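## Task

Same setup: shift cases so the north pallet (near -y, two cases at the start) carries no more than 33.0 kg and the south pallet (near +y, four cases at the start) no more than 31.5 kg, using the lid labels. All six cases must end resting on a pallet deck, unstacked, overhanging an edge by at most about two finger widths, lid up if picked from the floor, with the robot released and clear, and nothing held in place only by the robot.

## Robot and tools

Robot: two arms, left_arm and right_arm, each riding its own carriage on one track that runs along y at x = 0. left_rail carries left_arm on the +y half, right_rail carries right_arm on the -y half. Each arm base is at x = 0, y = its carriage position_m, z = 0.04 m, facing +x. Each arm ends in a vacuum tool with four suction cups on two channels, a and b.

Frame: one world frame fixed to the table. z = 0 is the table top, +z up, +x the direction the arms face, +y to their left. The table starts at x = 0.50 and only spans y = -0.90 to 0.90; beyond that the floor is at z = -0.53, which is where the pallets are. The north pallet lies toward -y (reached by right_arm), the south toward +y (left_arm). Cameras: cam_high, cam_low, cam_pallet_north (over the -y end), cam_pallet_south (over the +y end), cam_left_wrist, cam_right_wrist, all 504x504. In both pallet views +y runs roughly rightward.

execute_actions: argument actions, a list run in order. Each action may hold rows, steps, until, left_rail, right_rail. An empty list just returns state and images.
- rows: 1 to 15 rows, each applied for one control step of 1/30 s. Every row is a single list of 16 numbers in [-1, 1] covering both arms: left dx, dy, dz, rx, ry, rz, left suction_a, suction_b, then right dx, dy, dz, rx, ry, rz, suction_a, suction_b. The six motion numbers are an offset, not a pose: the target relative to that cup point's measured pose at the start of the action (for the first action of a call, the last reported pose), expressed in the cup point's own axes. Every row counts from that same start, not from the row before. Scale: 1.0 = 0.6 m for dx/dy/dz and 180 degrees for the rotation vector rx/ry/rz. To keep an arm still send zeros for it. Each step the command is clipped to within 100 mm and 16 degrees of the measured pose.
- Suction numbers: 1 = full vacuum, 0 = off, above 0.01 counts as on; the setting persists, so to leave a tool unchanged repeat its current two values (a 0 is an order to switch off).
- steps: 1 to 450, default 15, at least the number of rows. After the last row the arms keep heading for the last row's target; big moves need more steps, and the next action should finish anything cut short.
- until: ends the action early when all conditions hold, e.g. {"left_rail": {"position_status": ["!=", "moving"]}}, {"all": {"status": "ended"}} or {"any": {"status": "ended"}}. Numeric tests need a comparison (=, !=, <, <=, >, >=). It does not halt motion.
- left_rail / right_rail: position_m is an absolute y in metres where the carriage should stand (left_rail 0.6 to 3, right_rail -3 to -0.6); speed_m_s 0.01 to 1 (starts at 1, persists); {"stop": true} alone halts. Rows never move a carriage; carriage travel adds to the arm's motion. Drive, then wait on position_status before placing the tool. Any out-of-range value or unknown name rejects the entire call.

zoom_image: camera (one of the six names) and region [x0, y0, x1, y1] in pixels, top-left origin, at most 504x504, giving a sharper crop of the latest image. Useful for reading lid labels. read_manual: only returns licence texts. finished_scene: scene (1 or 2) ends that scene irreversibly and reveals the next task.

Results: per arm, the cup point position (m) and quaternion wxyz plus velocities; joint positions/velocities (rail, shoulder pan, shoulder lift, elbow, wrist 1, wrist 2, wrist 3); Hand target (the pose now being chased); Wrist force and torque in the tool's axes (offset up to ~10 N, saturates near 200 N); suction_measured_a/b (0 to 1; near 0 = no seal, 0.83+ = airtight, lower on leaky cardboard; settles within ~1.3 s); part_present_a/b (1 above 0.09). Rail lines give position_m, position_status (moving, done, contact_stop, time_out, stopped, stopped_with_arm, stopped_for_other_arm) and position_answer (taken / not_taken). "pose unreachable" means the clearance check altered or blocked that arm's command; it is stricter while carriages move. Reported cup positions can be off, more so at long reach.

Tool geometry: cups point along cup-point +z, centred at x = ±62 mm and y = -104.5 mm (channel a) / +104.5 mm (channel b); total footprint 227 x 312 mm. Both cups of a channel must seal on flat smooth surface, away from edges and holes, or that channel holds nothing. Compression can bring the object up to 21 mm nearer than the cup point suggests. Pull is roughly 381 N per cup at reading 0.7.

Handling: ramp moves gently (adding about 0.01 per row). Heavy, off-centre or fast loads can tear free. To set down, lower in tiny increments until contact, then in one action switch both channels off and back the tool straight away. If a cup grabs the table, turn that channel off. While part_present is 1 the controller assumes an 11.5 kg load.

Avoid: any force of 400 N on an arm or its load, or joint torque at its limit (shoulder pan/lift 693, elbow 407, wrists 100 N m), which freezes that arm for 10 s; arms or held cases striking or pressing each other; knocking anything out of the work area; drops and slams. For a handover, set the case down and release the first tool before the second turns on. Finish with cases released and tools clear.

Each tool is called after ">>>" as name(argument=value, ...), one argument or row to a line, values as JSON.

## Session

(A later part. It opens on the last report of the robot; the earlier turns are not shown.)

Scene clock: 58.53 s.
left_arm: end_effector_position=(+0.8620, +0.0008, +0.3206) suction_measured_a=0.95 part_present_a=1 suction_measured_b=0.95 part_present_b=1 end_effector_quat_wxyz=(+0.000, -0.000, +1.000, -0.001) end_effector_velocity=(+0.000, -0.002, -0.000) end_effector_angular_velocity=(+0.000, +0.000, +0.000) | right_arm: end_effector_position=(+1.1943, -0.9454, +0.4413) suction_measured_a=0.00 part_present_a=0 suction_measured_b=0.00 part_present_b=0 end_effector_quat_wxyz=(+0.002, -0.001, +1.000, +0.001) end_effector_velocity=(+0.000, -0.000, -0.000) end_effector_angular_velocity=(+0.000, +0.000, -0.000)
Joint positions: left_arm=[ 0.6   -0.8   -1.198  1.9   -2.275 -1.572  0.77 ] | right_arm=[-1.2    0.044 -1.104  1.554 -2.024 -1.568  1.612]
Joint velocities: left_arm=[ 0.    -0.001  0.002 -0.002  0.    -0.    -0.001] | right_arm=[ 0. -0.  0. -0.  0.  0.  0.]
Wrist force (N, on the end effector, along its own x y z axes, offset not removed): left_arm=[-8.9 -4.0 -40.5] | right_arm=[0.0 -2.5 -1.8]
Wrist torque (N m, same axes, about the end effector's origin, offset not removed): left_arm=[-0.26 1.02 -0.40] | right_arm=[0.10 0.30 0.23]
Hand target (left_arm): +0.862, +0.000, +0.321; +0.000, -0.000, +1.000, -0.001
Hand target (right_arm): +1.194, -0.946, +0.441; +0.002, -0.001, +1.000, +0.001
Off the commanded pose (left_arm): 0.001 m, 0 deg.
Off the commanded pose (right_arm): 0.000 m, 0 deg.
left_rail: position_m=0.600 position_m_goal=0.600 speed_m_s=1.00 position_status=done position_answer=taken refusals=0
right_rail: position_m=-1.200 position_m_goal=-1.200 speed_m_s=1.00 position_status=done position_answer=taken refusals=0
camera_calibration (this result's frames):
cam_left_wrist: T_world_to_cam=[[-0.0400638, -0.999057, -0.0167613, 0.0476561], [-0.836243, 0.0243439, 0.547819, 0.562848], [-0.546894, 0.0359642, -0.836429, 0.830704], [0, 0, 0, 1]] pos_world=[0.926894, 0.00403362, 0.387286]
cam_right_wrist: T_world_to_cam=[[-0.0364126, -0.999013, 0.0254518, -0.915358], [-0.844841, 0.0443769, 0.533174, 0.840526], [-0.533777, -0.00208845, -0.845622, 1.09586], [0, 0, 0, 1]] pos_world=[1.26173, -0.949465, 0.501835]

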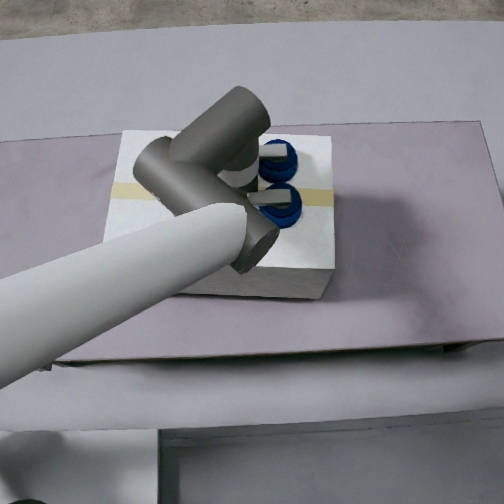

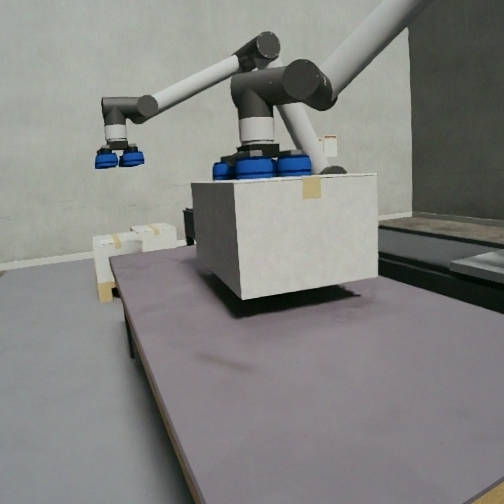

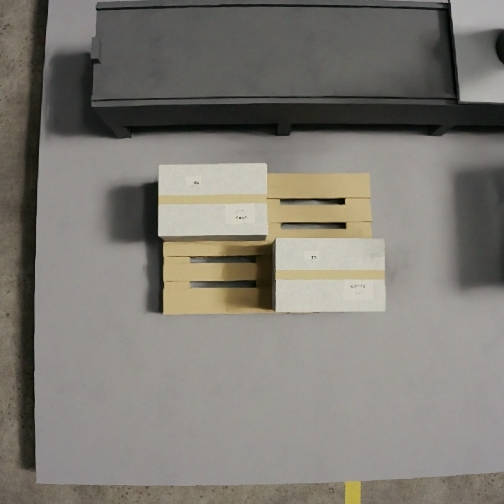

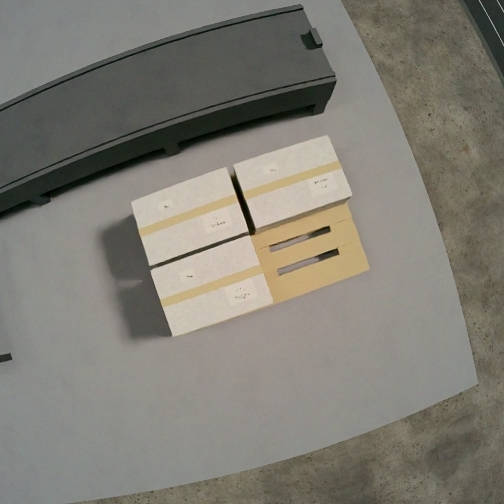

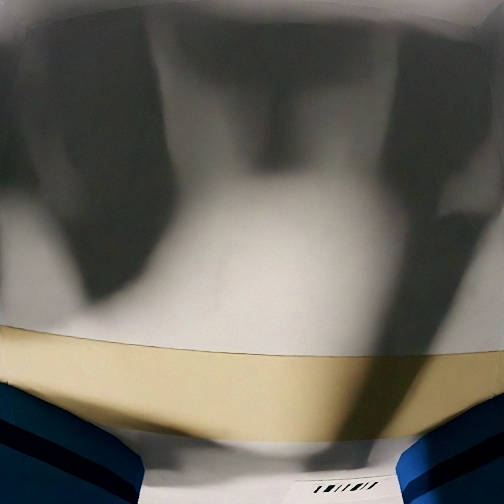

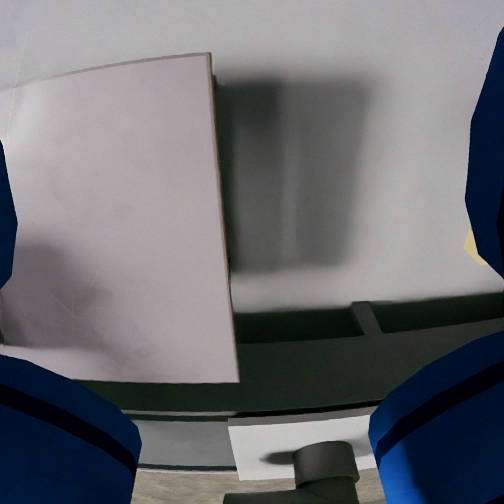

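>>> execute_actions(
  actions=[
    {"rows":[[0,0,0.03,0,0,0,1,1,0,0,0,0,0,0,0,0],[0,0,0.06,0,0,0,1,1,0,0,0,0,0,0,0,0],[0,0,0.085,0,0,0,1,1,0,0,0,0,0,0,0,0]],"steps":30},
    {"rows":[[0,0,-0.4,0,0,0,0,0,0,0,0,0,0,0,0,0]],"steps":35},
    {"rows":[[0,1,0,0,0,0,0,0,0,0,0,0,0,0,0,0]],"steps":45},
    {"left_rail":{"position_m":2.46},"right_rail":{"position_m":-0.6},"steps":200,"until":{"all":{"status":"ended"}}},
  ],
)

Scene clock: 69.53 s.
left_arm: end_effector_position=(+0.8613, +2.4607, +0.5092) suction_measured_a=0.00 part_present_a=0 suction_measured_b=0.00 part_present_b=0 end_effector_quat_wxyz=(+0.001, -0.000, +1.000, -0.001) end_effector_velocity=(+0.000, -0.000, -0.000) end_effector_angular_velocity=(-0.000, +0.000, -0.000) | right_arm: end_effector_position=(+1.1944, -0.3455, +0.4413) suction_measured_a=0.00 part_present_a=0 suction_measured_b=0.00 part_present_b=0 end_effector_quat_wxyz=(+0.002, -0.001, +1.000, +0.001) end_effector_velocity=(-0.000, +0.000, +0.000) end_effector_angular_velocity=(-0.000, -0.000, +0.000)
Joint positions: left_arm=[ 2.46  -0.234 -1.532  2.018 -2.059 -1.572  1.336] | right_arm=[-0.6    0.044 -1.104  1.554 -2.024 -1.568  1.612]
Joint velocities: left_arm=[ 0.  0.  0. -0. -0. -0.  0.] | right_arm=[ 0.  0. -0.  0. -0. -0.  0.]
Wrist force (N, on the end effector, along its own x y z axes, offset not removed): left_arm=[-3.6 2.1 -2.9] | right_arm=[0.1 -2.3 -1.9]
Wrist torque (N m, same axes, about the end effector's origin, offset not removed): left_arm=[0.83 1.05 -0.37] | right_arm=[0.18 0.31 0.13]
Hand target (left_arm): +0.861, +2.461, +0.509; +0.001, -0.000, +1.000, -0.001
Hand target (right_arm): +1.194, -0.346, +0.441; +0.002, -0.001, +1.000, +0.001
Off the commanded pose (left_arm): 0.001 m, 0 deg.
Off the commanded pose (right_arm): 0.000 m, 0 deg.
left_rail: position_m=2.460 position_m_goal=2.460 speed_m_s=1.00 position_status=done position_answer=taken refusals=0
right_rail: position_m=-0.600 position_m_goal=-0.600 speed_m_s=1.00 position_status=done position_answer=taken refusals=0
camera_calibration (this result's frames):
cam_left_wrist: T_world_to_cam=[[-0.0400286, -0.999046, -0.0174641, 2.50872], [-0.836798, 0.0239661, 0.546986, 0.400929], [-0.546046, 0.036509, -0.836959, 0.897869], [0, 0, 0, 1]] pos_world=[0.926195, 2.46393, 0.575989]
cam_right_wrist: T_world_to_cam=[[-0.0364604, -0.999011, 0.0254517, -0.315953], [-0.844839, 0.0444173, 0.533174, 0.813924], [-0.533778, -0.00206286, -0.845622, 1.09713], [0, 0, 0, 1]] pos_world=[1.26174, -0.34953, 0.501835]

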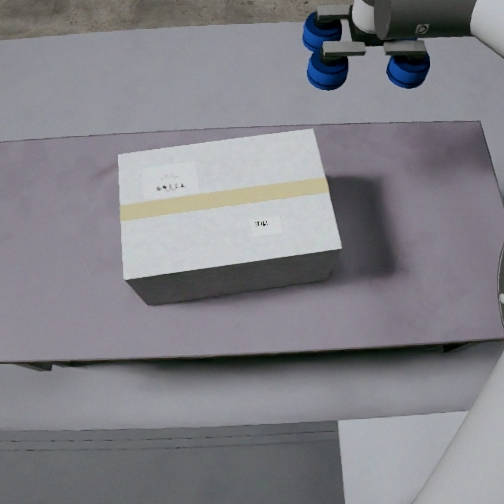

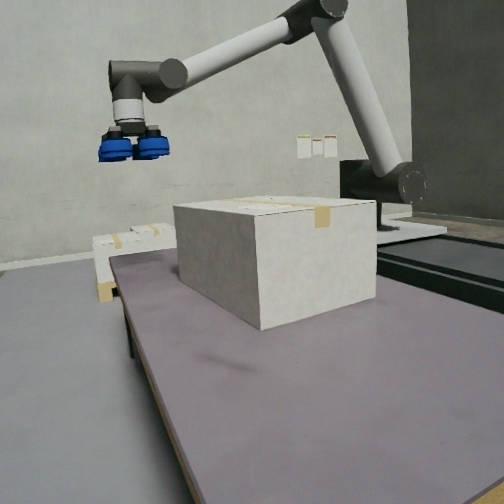

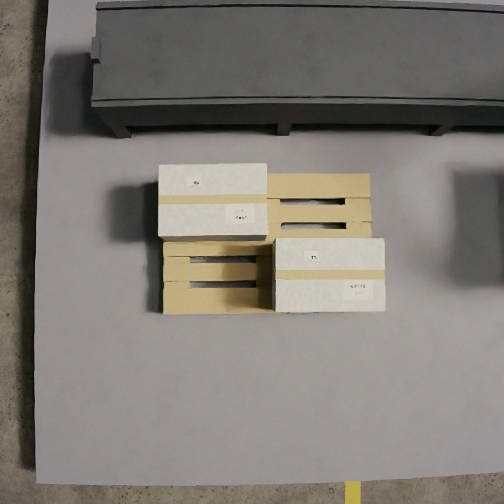

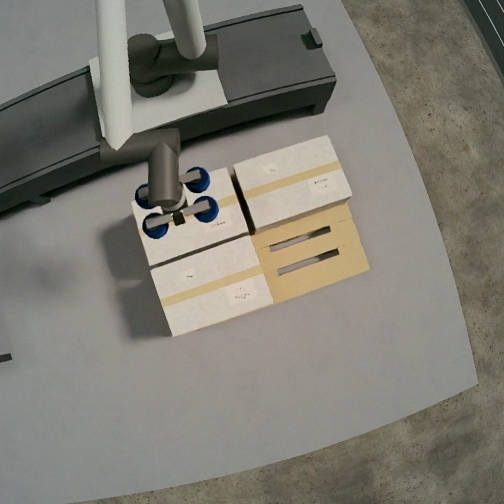

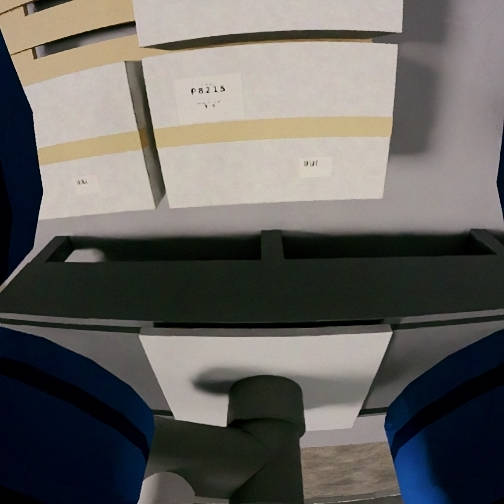

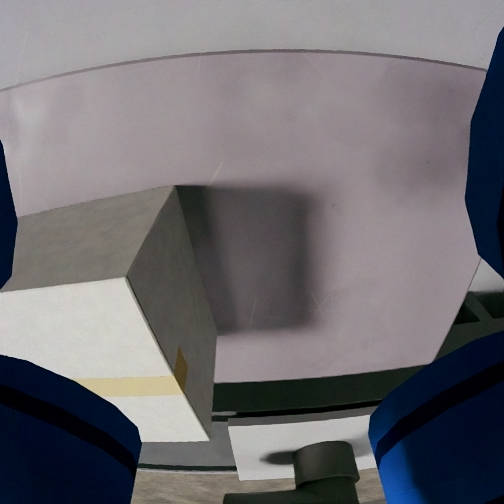

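>>> execute_actions(
  actions=[
    {"rows":[[0.04,0,0.5,0,0,-0.039,0,0,0.49,0.71,0,0,0,-0.033,0,0]],"steps":50},
    {"rows":[[0,0,0.42,0,0,0,1,1,0,0,0.3,0,0,0,1,1]],"steps":50},
  ],
)

Scene clock: 81.00 s.
left_arm: end_effector_position=(+0.8377, +2.4606, -0.0425) suction_measured_a=0.00 part_present_a=0 suction_measured_b=0.00 part_present_b=0 end_effector_quat_wxyz=(+0.001, -0.062, +0.998, -0.001) end_effector_velocity=(+0.000, +0.000, -0.000) end_effector_angular_velocity=(+0.000, +0.000, +0.000) | right_arm: end_effector_position=(+0.9001, +0.0797, +0.2610) suction_measured_a=0.86 part_present_a=1 suction_measured_b=0.86 part_present_b=1 end_effector_quat_wxyz=(+0.002, -0.053, +0.999, +0.001) end_effector_velocity=(-0.000, +0.000, -0.000) end_effector_angular_velocity=(-0.000, +0.000, +0.000)
Joint positions: left_arm=[ 2.46  -0.241 -0.92   2.31  -2.963 -1.572  1.206] | right_arm=[-0.6    0.467 -1.078  1.811 -2.307 -1.57   1.932]
Joint velocities: left_arm=[ 0.  0.  0. -0. -0.  0.  0.] | right_arm=[ 0.  0.  0.  0. -0. -0.  0.]
Wrist force (N, on the end effector, along its own x y z axes, offset not removed): left_arm=[-5.0 -1.8 -4.8] | right_arm=[2.5 1.0 -41.0]
Wrist torque (N m, same axes, about the end effector's origin, offset not removed): left_arm=[0.18 1.09 -0.49] | right_arm=[-5.27 -1.66 0.21]
Hand target (left_arm): +0.838, +2.461, -0.043; +0.001, -0.062, +0.998, -0.001
Hand target (right_arm): +0.900, +0.080, +0.261; +0.002, -0.053, +0.999, +0.001
Off the commanded pose (left_arm): 0.000 m, 0 deg.
Off the commanded pose (right_arm): 0.000 m, 0 deg.
left_rail: position_m=2.460 position_m_goal=2.460 speed_m_s=1.00 position_status=done position_answer=taken refusals=0
right_rail: position_m=-0.600 position_m_goal=-0.600 speed_m_s=1.00 position_status=done position_answer=taken refusals=0
camera_calibration (this result's frames):
cam_left_wrist: T_world_to_cam=[[0.082335, -0.996456, -0.0172125, 2.38918], [-0.833399, -0.0783124, 0.547095, 0.931766], [-0.546504, -0.0307002, -0.836893, 0.588944], [0, 0, 0, 1]] pos_world=[0.90168, 2.47176, 0.0242419]
cam_right_wrist: T_world_to_cam=[[0.0671273, -0.997409, 0.0258691, 0.00914911], [-0.844909, -0.0430352, 0.533176, 0.649615], [-0.530681, -0.0576477, -0.845609, 0.790136], [0, 0, 0, 1]] pos_world=[0.967562, 0.0826312, 0.32155]

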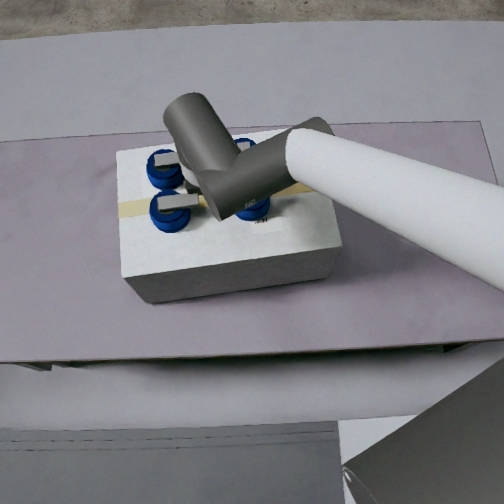

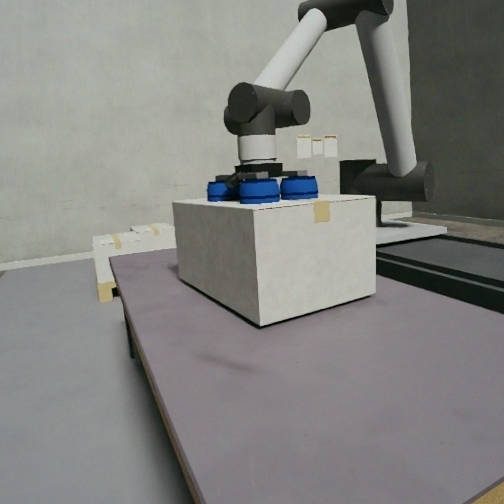

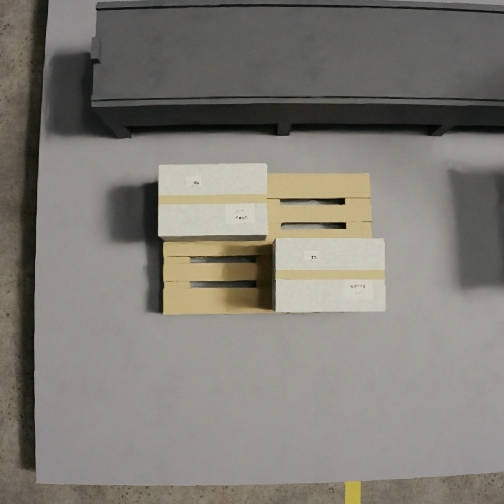

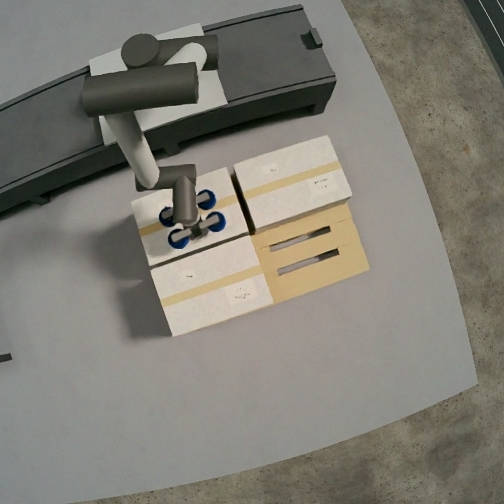

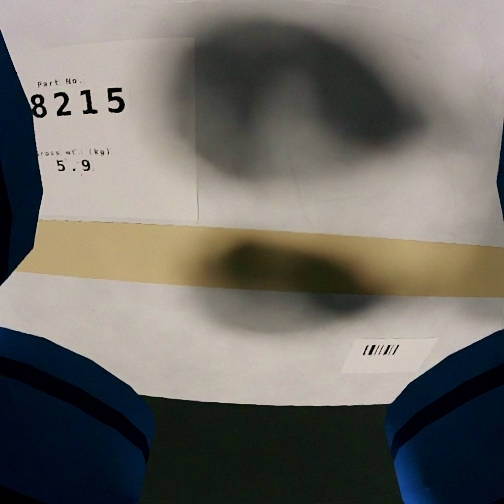

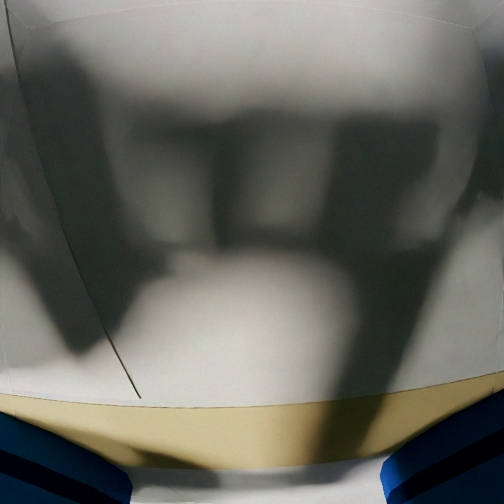

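Right sealed. Left down, right lift and un-yaw.

>>> execute_actions(
  actions=[
    {"rows":[[0,0,0.15,0,0,0,1,1,0,0,-0.03,0,0,0,1,1],[0,0,0.15,0,0,0,1,1,0,0,-0.08,0,0,0,1,1],[0,0,0.15,0,0,0,1,1,0,0,-0.15,0,0,0.015,1,1],[0,0,0.15,0,0,0,1,1,0,0,-0.25,0,0,0.033,1,1]],"steps":45},
  ],
)

Scene clock: 86.47 s.
left_arm: end_effector_position=(+0.8378, +2.4606, -0.1325) suction_measured_a=0.00 part_present_a=0 suction_measured_b=0.00 part_present_b=0 end_effector_quat_wxyz=(+0.001, -0.062, +0.998, -0.001) end_effector_velocity=(-0.000, +0.000, -0.000) end_effector_angular_velocity=(+0.000, +0.000, +0.000) | right_arm: end_effector_position=(+0.8996, +0.0794, +0.4111) suction_measured_a=0.86 part_present_a=1 suction_measured_b=0.86 part_present_b=1 end_effector_quat_wxyz=(+0.002, -0.001, +1.000, +0.001) end_effector_velocity=(+0.000, -0.000, +0.000) end_effector_angular_velocity=(+0.000, -0.000, -0.000)
Joint positions: left_arm=[ 2.46  -0.241 -0.781  2.295 -3.087 -1.572  1.206] | right_arm=[-0.6    0.467 -1.185  1.727 -2.117 -1.57   2.036]
Joint velocities: left_arm=[ 0.  0.  0. -0. -0. -0.  0.] | right_arm=[ 0. -0. -0. -0.  0. -0.  0.]
Wrist force (N, on the end effector, along its own x y z axes, offset not removed): left_arm=[-2.1 0.9 4.3] | right_arm=[3.7 1.3 -35.4]
Wrist torque (N m, same axes, about the end effector's origin, offset not removed): left_arm=[0.57 0.62 -0.45] | right_arm=[-5.39 -1.67 0.34]
Hand target (left_arm): +0.838, +2.461, -0.132; +0.001, -0.062, +0.998, -0.001
Hand target (right_arm): +0.900, +0.079, +0.411; +0.002, -0.001, +1.000, +0.001
Off the commanded pose (left_arm): 0.000 m, 0 deg.
Off the commanded pose (right_arm): 0.000 m, 0 deg.
left_rail: position_m=2.460 position_m_goal=2.460 speed_m_s=1.00 position_status=done position_answer=taken refusals=0
right_rail: position_m=-0.600 position_m_goal=-0.600 speed_m_s=1.00 position_status=done position_answer=taken refusals=0
camera_calibration (this result's frames):
cam_left_wrist: T_world_to_cam=[[0.0823336, -0.996456, -0.0172101, 2.38761], [-0.833404, -0.0783101, 0.547088, 0.981046], [-0.546497, -0.0307007, -0.836898, 0.513702], [0, 0, 0, 1]] pos_world=[0.901763, 2.47175, -0.0657108]
cam_right_wrist: T_world_to_cam=[[-0.0364389, -0.999009, 0.0255574, 0.0984462], [-0.844689, 0.0444561, 0.533407, 0.561877], [-0.534015, -0.00215133, -0.845472, 0.915258], [0, 0, 0, 1]] pos_world=[0.96696, 0.0753388, 0.471601]

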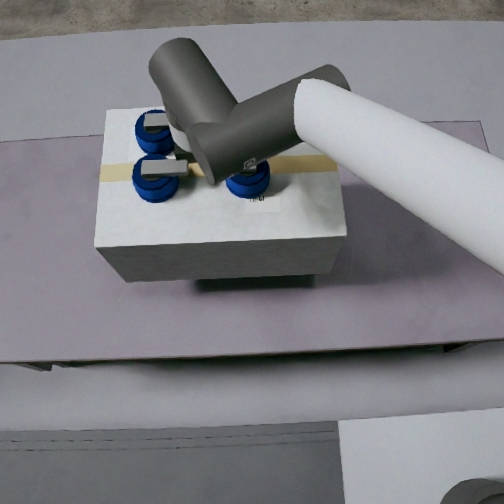

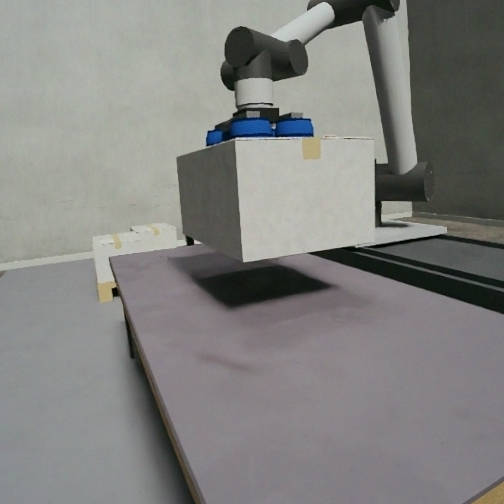

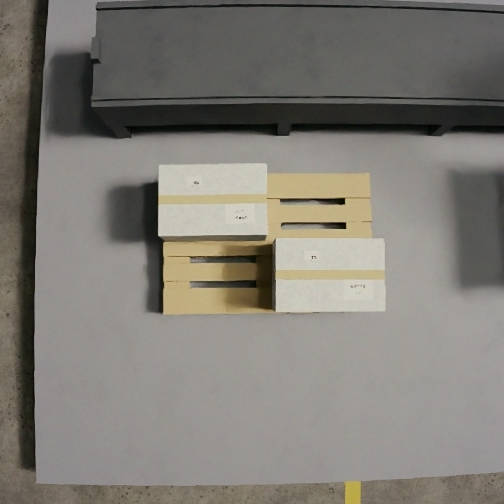

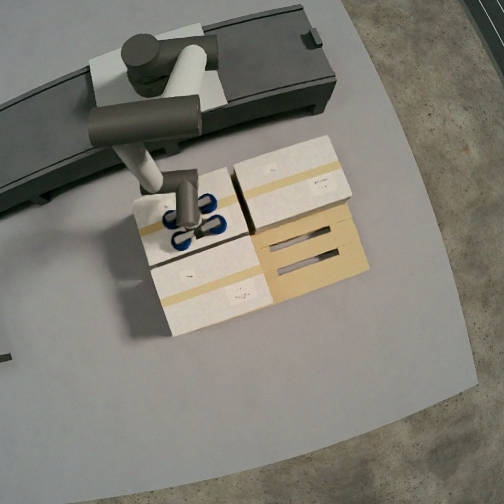

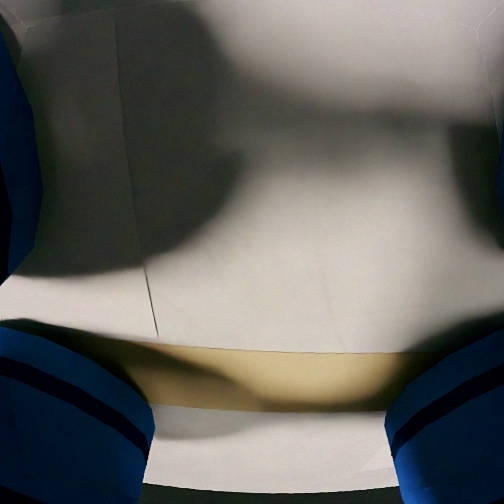

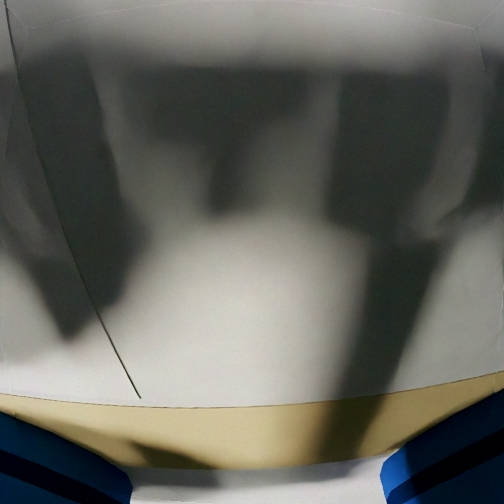

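>>> execute_actions(
  actions=[
    {"rows":[[0,0,0.02,0,0,0,1,1,0.04,0,0,0,0,0,1,1],[0,0,0.045,0,0,0,1,1,0.08,0,0,0,0,0,1,1],[0,0,0.045,0,0,0,1,1,0.12,0,0,0,0,0,1,1]],"steps":40,"right_rail":{"position_m":-2.96}},
  ],
)

Scene clock: 90.97 s.
left_arm: end_effector_position=(+0.8378, +2.4607, -0.1594) suction_measured_a=0.95 part_present_a=1 suction_measured_b=0.95 part_present_b=1 end_effector_quat_wxyz=(+0.001, -0.062, +0.998, -0.001) end_effector_velocity=(-0.000, +0.000, -0.000) end_effector_angular_velocity=(+0.000, +0.000, +0.000) | right_arm: end_effector_position=(+0.8276, -0.9658, +0.4109) suction_measured_a=0.86 part_present_a=1 suction_measured_b=0.86 part_present_b=1 end_effector_quat_wxyz=(+0.002, -0.001, +1.000, +0.001) end_effector_velocity=(-0.000, -1.000, -0.000) end_effector_angular_velocity=(-0.000, +0.000, +0.000)
Joint positions: left_arm=[ 2.46  -0.241 -0.739  2.287 -3.121 -1.572  1.206] | right_arm=[-1.645  0.498 -1.242  1.813 -2.145 -1.57   2.066]
Joint velocities: left_arm=[ 0. -0.  0. -0. -0. -0. -0.] | right_arm=[-1.  0. -0.  0. -0. -0.  0.]
Wrist force (N, on the end effector, along its own x y z axes, offset not removed): left_arm=[-6.8 -3.0 -62.3] | right_arm=[3.9 0.1 -35.7]
Wrist torque (N m, same axes, about the end effector's origin, offset not removed): left_arm=[-4.02 -2.06 -0.51] | right_arm=[-5.56 -1.82 0.27]
Hand target (left_arm): +0.838, +2.461, -0.159; +0.001, -0.062, +0.998, -0.001
Hand target (right_arm): +0.828, -1.021, +0.411; +0.002, -0.001, +1.000, +0.001
Off the commanded pose (left_arm): 0.000 m, 0 deg.
Off the commanded pose (right_arm): 0.000 m, 0 deg.
left_rail: position_m=2.460 position_m_goal=2.460 speed_m_s=1.00 position_status=done position_answer=taken refusals=0
right_rail: position_m=-1.645 position_m_goal=-2.960 speed_m_s=1.00 position_status=moving position_answer=taken refusals=0
camera_calibration (this result's frames):
cam_left_wrist: T_world_to_cam=[[0.0823997, -0.99645, -0.0172405, 2.38713], [-0.833412, -0.0783828, 0.547066, 0.996019], [-0.546476, -0.0307097, -0.836912, 0.491148], [0, 0, 0, 1]] pos_world=[0.901795, 2.47181, -0.0926852]
cam_right_wrist: T_world_to_cam=[[-0.0364487, -0.999008, 0.0255721, -0.948321], [-0.84468, 0.0444723, 0.533421, 0.547659], [-0.534029, -0.00215775, -0.845463, 0.874381], [0, 0, 0, 1]] pos_world=[0.894976, -0.969849, 0.471375]

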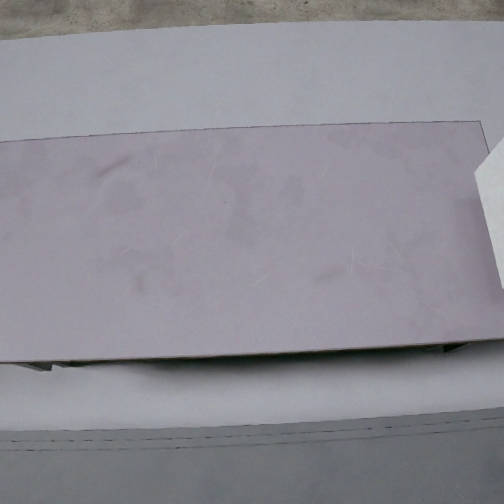

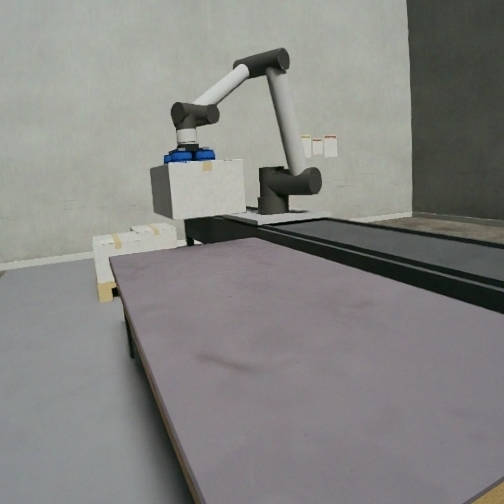

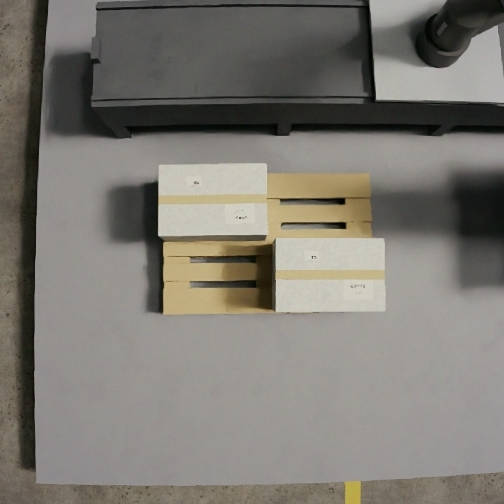

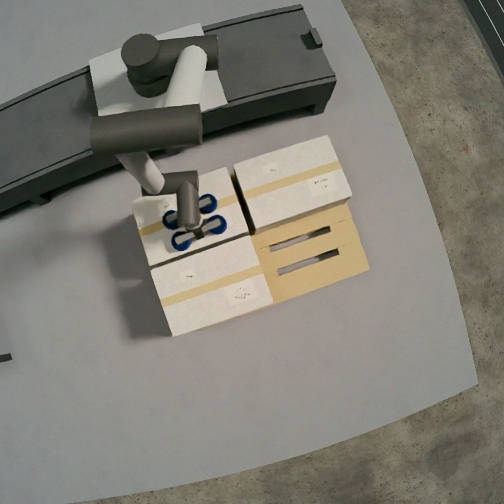

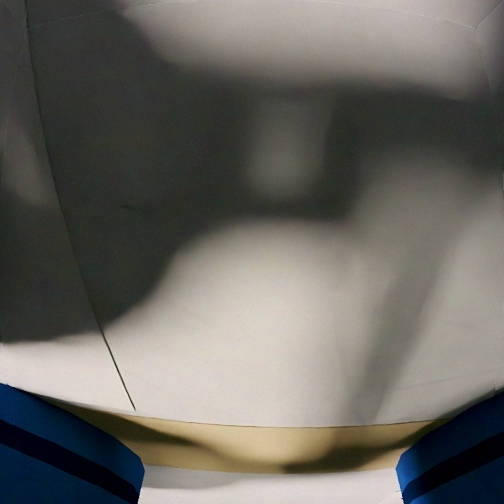

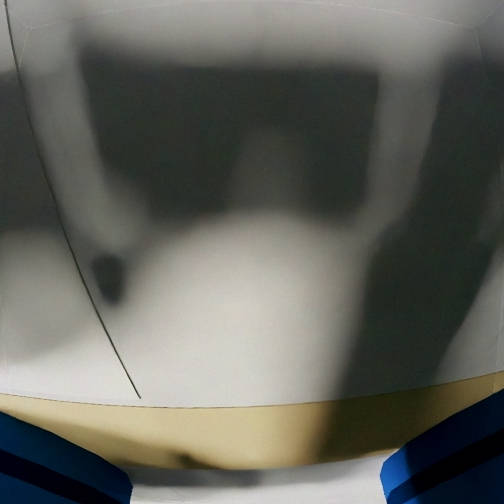

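Left sealed. Lift left, then carry to table; right descends over the north pallet.

>>> execute_actions(
  actions=[
    {"rows":[[0,0,-0.03,0,0,0,1,1,0,0,0,0,0,0,1,1],[0,0,-0.08,0,0,0,1,1,0,0,0,0,0,0,1,1],[0,0,-0.15,0,0,0,1,1,0,0,0,0,0,0,1,1],[0,0,-0.25,0,0,0,1,1,0,0,0,0,0,0,1,1],[0,0,-0.4,0,0,0.01,1,1,0,0,0,0,0,0,1,1],[0,0,-0.6,0,0,0.02,1,1,0,0,0,0,0,0,1,1],[0,0,-0.95,0,0,0.039,1,1,0,0,0,0,0,0,1,1]],"steps":60},
    {"left_rail":{"position_m":0.6},"steps":200,"until":{"all":{"status":"ended"}}},
    {"rows":[[-0.01,-0.1,0,0,0,0,1,1,0,0,0.1,0,0,0,1,1],[-0.02,-0.2,0,0,0,0,1,1,0,0,0.2,0,0,0,1,1],[-0.03,-0.35,0,0,0,0,1,1,0,0,0.3,0,0,0,1,1],[-0.04,-0.5,0,0,0,0,1,1,0,0,0.4,0,0,0,1,1],[-0.04,-0.75,0.05,0,0,0,1,1,0,0,0.5,0,0,0,1,1],[-0.04,-1,0.15,0,0,0,1,1,0,0,0.65,0,0,0,1,1]],"steps":60},
  ],
)

Scene clock: 115.27 s.
left_arm: end_effector_position=(+0.8620, +0.0007, +0.3205) suction_measured_a=0.95 part_present_a=1 suction_measured_b=0.95 part_present_b=1 end_effector_quat_wxyz=(+0.001, -0.000, +1.000, -0.001) end_effector_velocity=(+0.000, +0.000, -0.000) end_effector_angular_velocity=(+0.000, -0.000, -0.000) | right_arm: end_effector_position=(+0.8224, -2.2878, +0.1423) suction_measured_a=0.86 part_present_a=1 suction_measured_b=0.86 part_present_b=1 end_effector_quat_wxyz=(+0.003, -0.001, +1.000, -0.004) end_effector_velocity=(-0.000, +0.000, +0.000) end_effector_angular_velocity=(+0.000, -0.000, -0.000)
Joint positions: left_arm=[ 0.6   -0.8   -1.198  1.9   -2.275 -1.571  0.77 ] | right_arm=[-2.96   0.497 -1.026  1.953 -2.499 -1.58   2.067]
Joint velocities: left_arm=[ 0.  0.  0.  0. -0.  0.  0.] | right_arm=[ 0.  0. -0.  0. -0.  0.  0.]
Wrist force (N, on the end effector, along its own x y z axes, offset not removed): left_arm=[-5.3 -9.3 -62.0] | right_arm=[1.4 1.5 -59.1]
Wrist torque (N m, same axes, about the end effector's origin, offset not removed): left_arm=[-4.81 -2.41 -0.44] | right_arm=[0.86 3.59 0.94]
Hand target (left_arm): +0.862, +0.001, +0.321; +0.001, -0.000, +1.000, -0.001
Hand target (right_arm): +0.822, -2.288, +0.142; +0.002, -0.001, +1.000, -0.004
Off the commanded pose (left_arm): 0.001 m, 0 deg.
Off the commanded pose (right_arm): 0.122 m, 1 deg.
FORCE FAULT: contact force on the right arm reached its limit, and that arm stopped for 10 seconds. The contact can be on any part of that arm, not only on its tool. That arm's remaining commands of this call were not run. That arm holds still and accepts commands again. Move the arm away from the contact; if what it grips holds it there, let go first. Pushing or pulling that hard again can fault the arm again.
left_rail: position_m=0.600 position_m_goal=0.600 speed_m_s=1.00 position_status=done position_answer=taken refusals=0
right_rail: position_m=-2.960 position_m_goal=-2.960 speed_m_s=1.00 position_status=done position_answer=taken refusals=0
camera_calibration (this result's frames):
cam_left_wrist: T_world_to_cam=[[-0.0400817, -0.999057, -0.0167195, 0.0475821], [-0.836324, 0.0243871, 0.547693, 0.562996], [-0.546769, 0.0359354, -0.836512, 0.83057], [0, 0, 0, 1]] pos_world=[0.926884, 0.00396051, 0.387228]
cam_right_wrist: T_world_to_cam=[[-0.0375166, -0.99866, 0.0356378, -2.26209], [-0.845907, 0.0507241, 0.530913, 0.760941], [-0.53201, -0.0102282, -0.846676, 0.621773], [0, 0, 0, 1]] pos_world=[0.889608, -2.2913, 0.203063]

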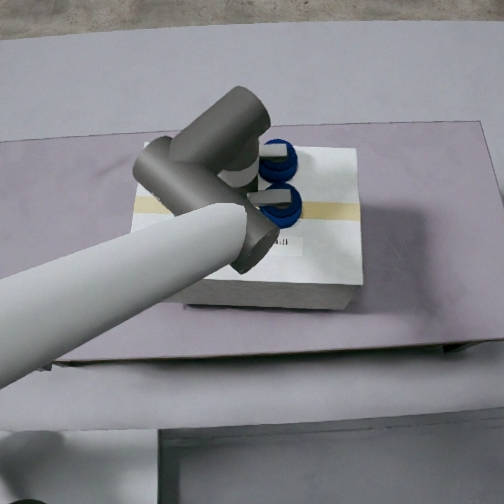

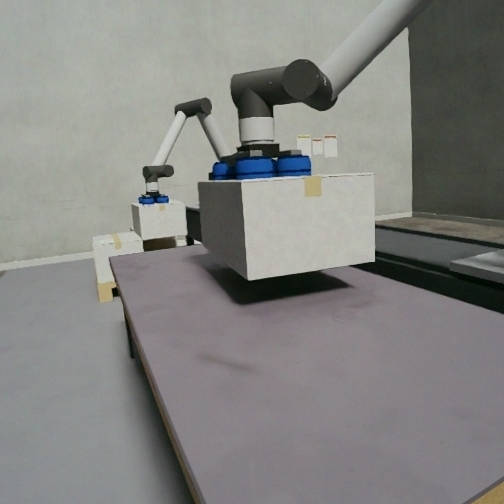

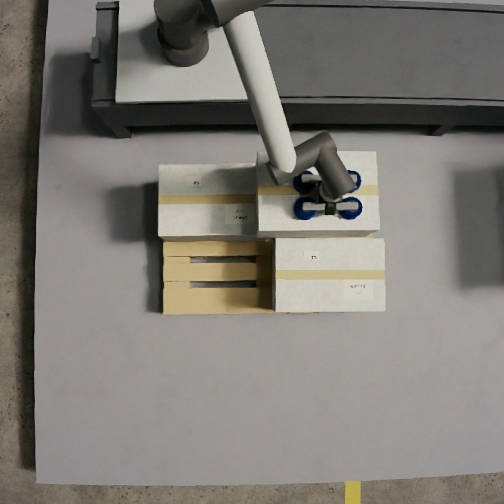

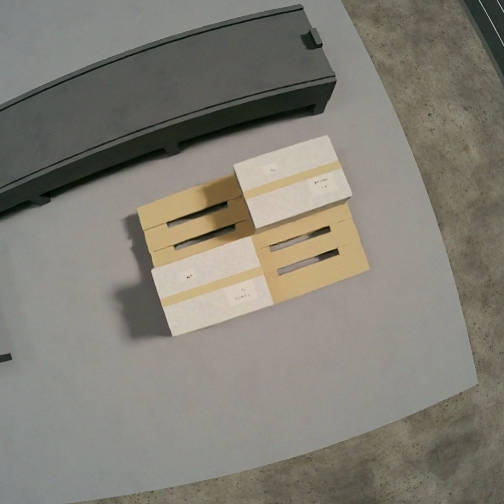

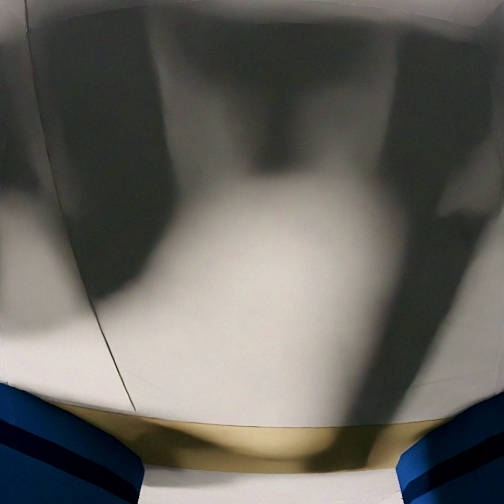

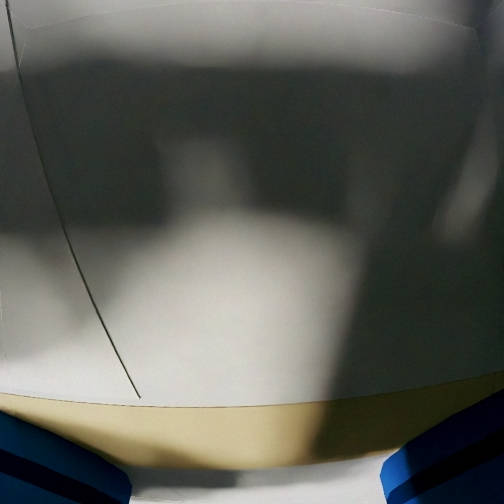

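>>> execute_actions(
  actions=[
    {"rows":[[0,0,0.04,0,0,0,1,1,0,0,-0.05,0,0,0,1,1],[0,0,0.08,0,0,0,1,1,0,0,-0.1,0,0,0,1,1]],"steps":25},
    {"rows":[[0,0,0,0,0,0,1,1,0,0.05,0,0,0,0,1,1],[0,0,0,0,0,0,1,1,0,0.1,0,0,0,0,1,1]],"steps":25},
    {"rows":[[0,0,0,0,0,0,1,1,0,0,0.05,0,0,0,1,1],[0,0,0,0,0,0,1,1,0,0,0.1,0,0,0,1,1],[0,0,0,0,0,0,1,1,0,0,0.15,0,0,0,1,1],[0,0,0,0,0,0,1,1,0,0,0.2,0,0,0,1,1]],"steps":30},
  ],
)

Scene clock: 125.30 s.
left_arm: end_effector_position=(+0.8619, +0.0007, +0.2727) suction_measured_a=0.95 part_present_a=1 suction_measured_b=0.95 part_present_b=1 end_effector_quat_wxyz=(+0.000, -0.000, +1.000, -0.001) end_effector_velocity=(+0.000, -0.000, -0.000) end_effector_angular_velocity=(-0.000, +0.000, -0.000) | right_arm: end_effector_position=(+0.8225, -2.2286, +0.0817) suction_measured_a=0.86 part_present_a=1 suction_measured_b=0.86 part_present_b=1 end_effector_quat_wxyz=(+0.003, -0.001, +1.000, -0.004) end_effector_velocity=(+0.000, +0.000, -0.001) end_effector_angular_velocity=(+0.000, -0.000, +0.000)
Joint positions: left_arm=[ 0.6   -0.8   -1.158  1.925 -2.339 -1.571  0.77 ] | right_arm=[-2.96   0.546 -0.937  1.906 -2.54  -1.58   2.115]
Joint velocities: left_arm=[ 0. -0.  0. -0. -0. -0.  0.] | right_arm=[ 0.     0.     0.001 -0.    -0.002  0.    -0.   ]
Wrist force (N, on the end effector, along its own x y z axes, offset not removed): left_arm=[-3.4 4.0 -59.0] | right_arm=[5.6 -3.5 -39.7]
Wrist torque (N m, same axes, about the end effector's origin, offset not removed): left_arm=[-3.08 -2.55 -0.54] | right_arm=[-6.16 -2.28 0.36]
Hand target (left_arm): +0.862, +0.001, +0.273; +0.000, -0.000, +1.000, -0.001
Hand target (right_arm): +0.823, -2.229, +0.082; +0.003, -0.001, +1.000, -0.004
Off the commanded pose (left_arm): 0.000 m, 0 deg.
Off the commanded pose (right_arm): 0.000 m, 0 deg.
left_rail: position_m=0.600 position_m_goal=0.600 speed_m_s=1.00 position_status=done position_answer=taken refusals=0
right_rail: position_m=-2.960 position_m_goal=-2.960 speed_m_s=1.00 position_status=done position_answer=taken refusals=0
camera_calibration (this result's frames):
cam_left_wrist: T_world_to_cam=[[-0.0400868, -0.999056, -0.0167632, 0.0467441], [-0.836314, 0.0243669, 0.547709, 0.589185], [-0.546783, 0.0359752, -0.836501, 0.790535], [0, 0, 0, 1]] pos_world=[0.926869, 0.00390373, 0.339366]
cam_right_wrist: T_world_to_cam=[[-0.0375339, -0.998659, 0.0356622, -2.20079], [-0.845874, 0.0507523, 0.530962, 0.790299], [-0.53206, -0.0102366, -0.846645, 0.571188], [0, 0, 0, 1]] pos_world=[0.889796, -2.2321, 0.142459]

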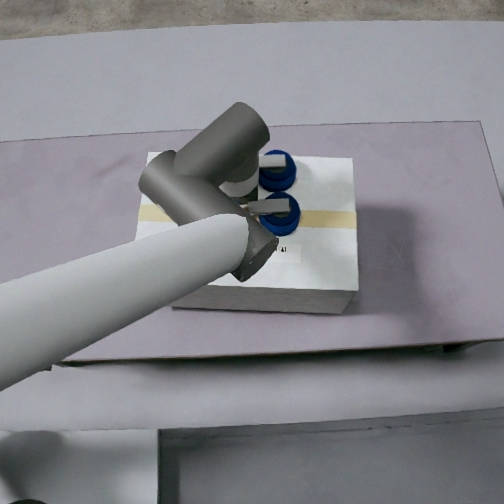

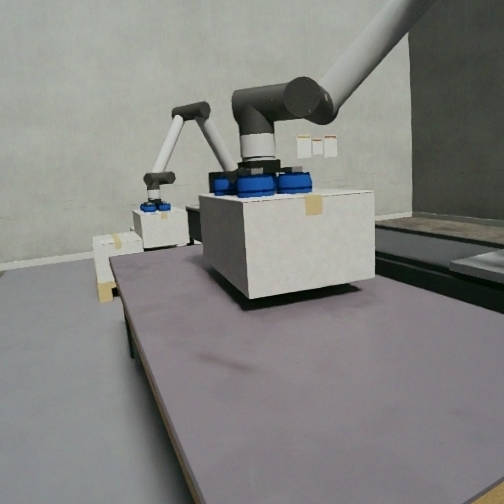

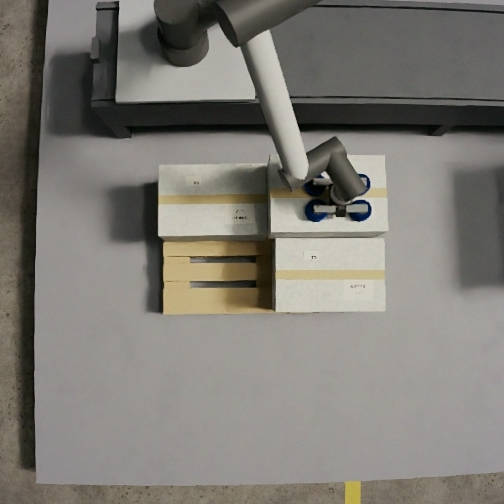

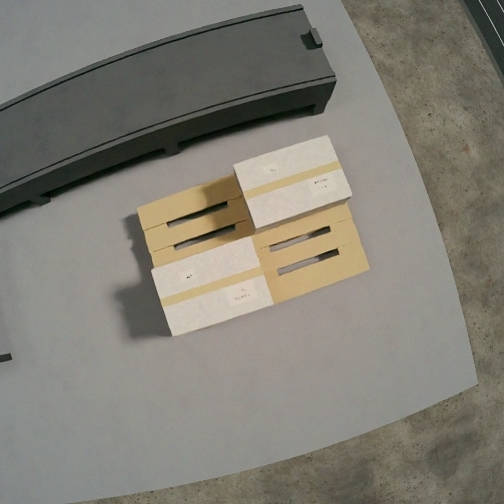

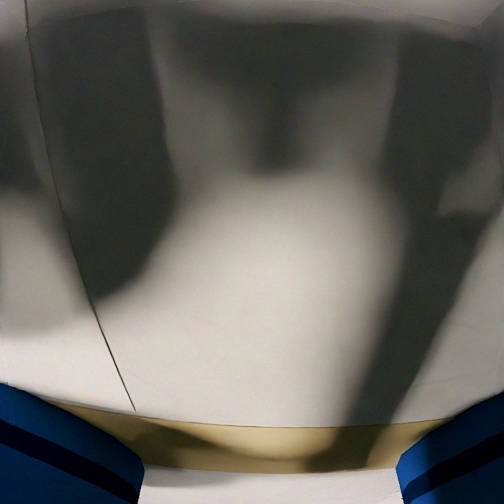

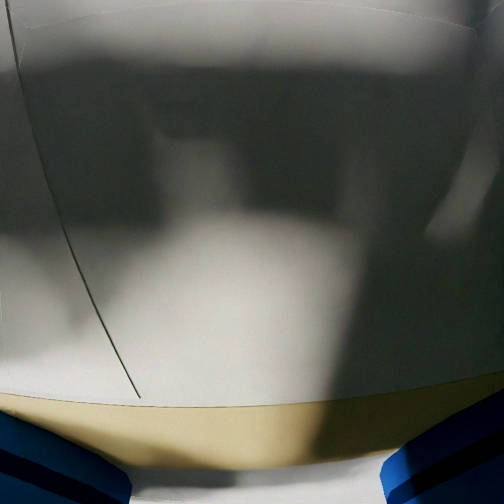

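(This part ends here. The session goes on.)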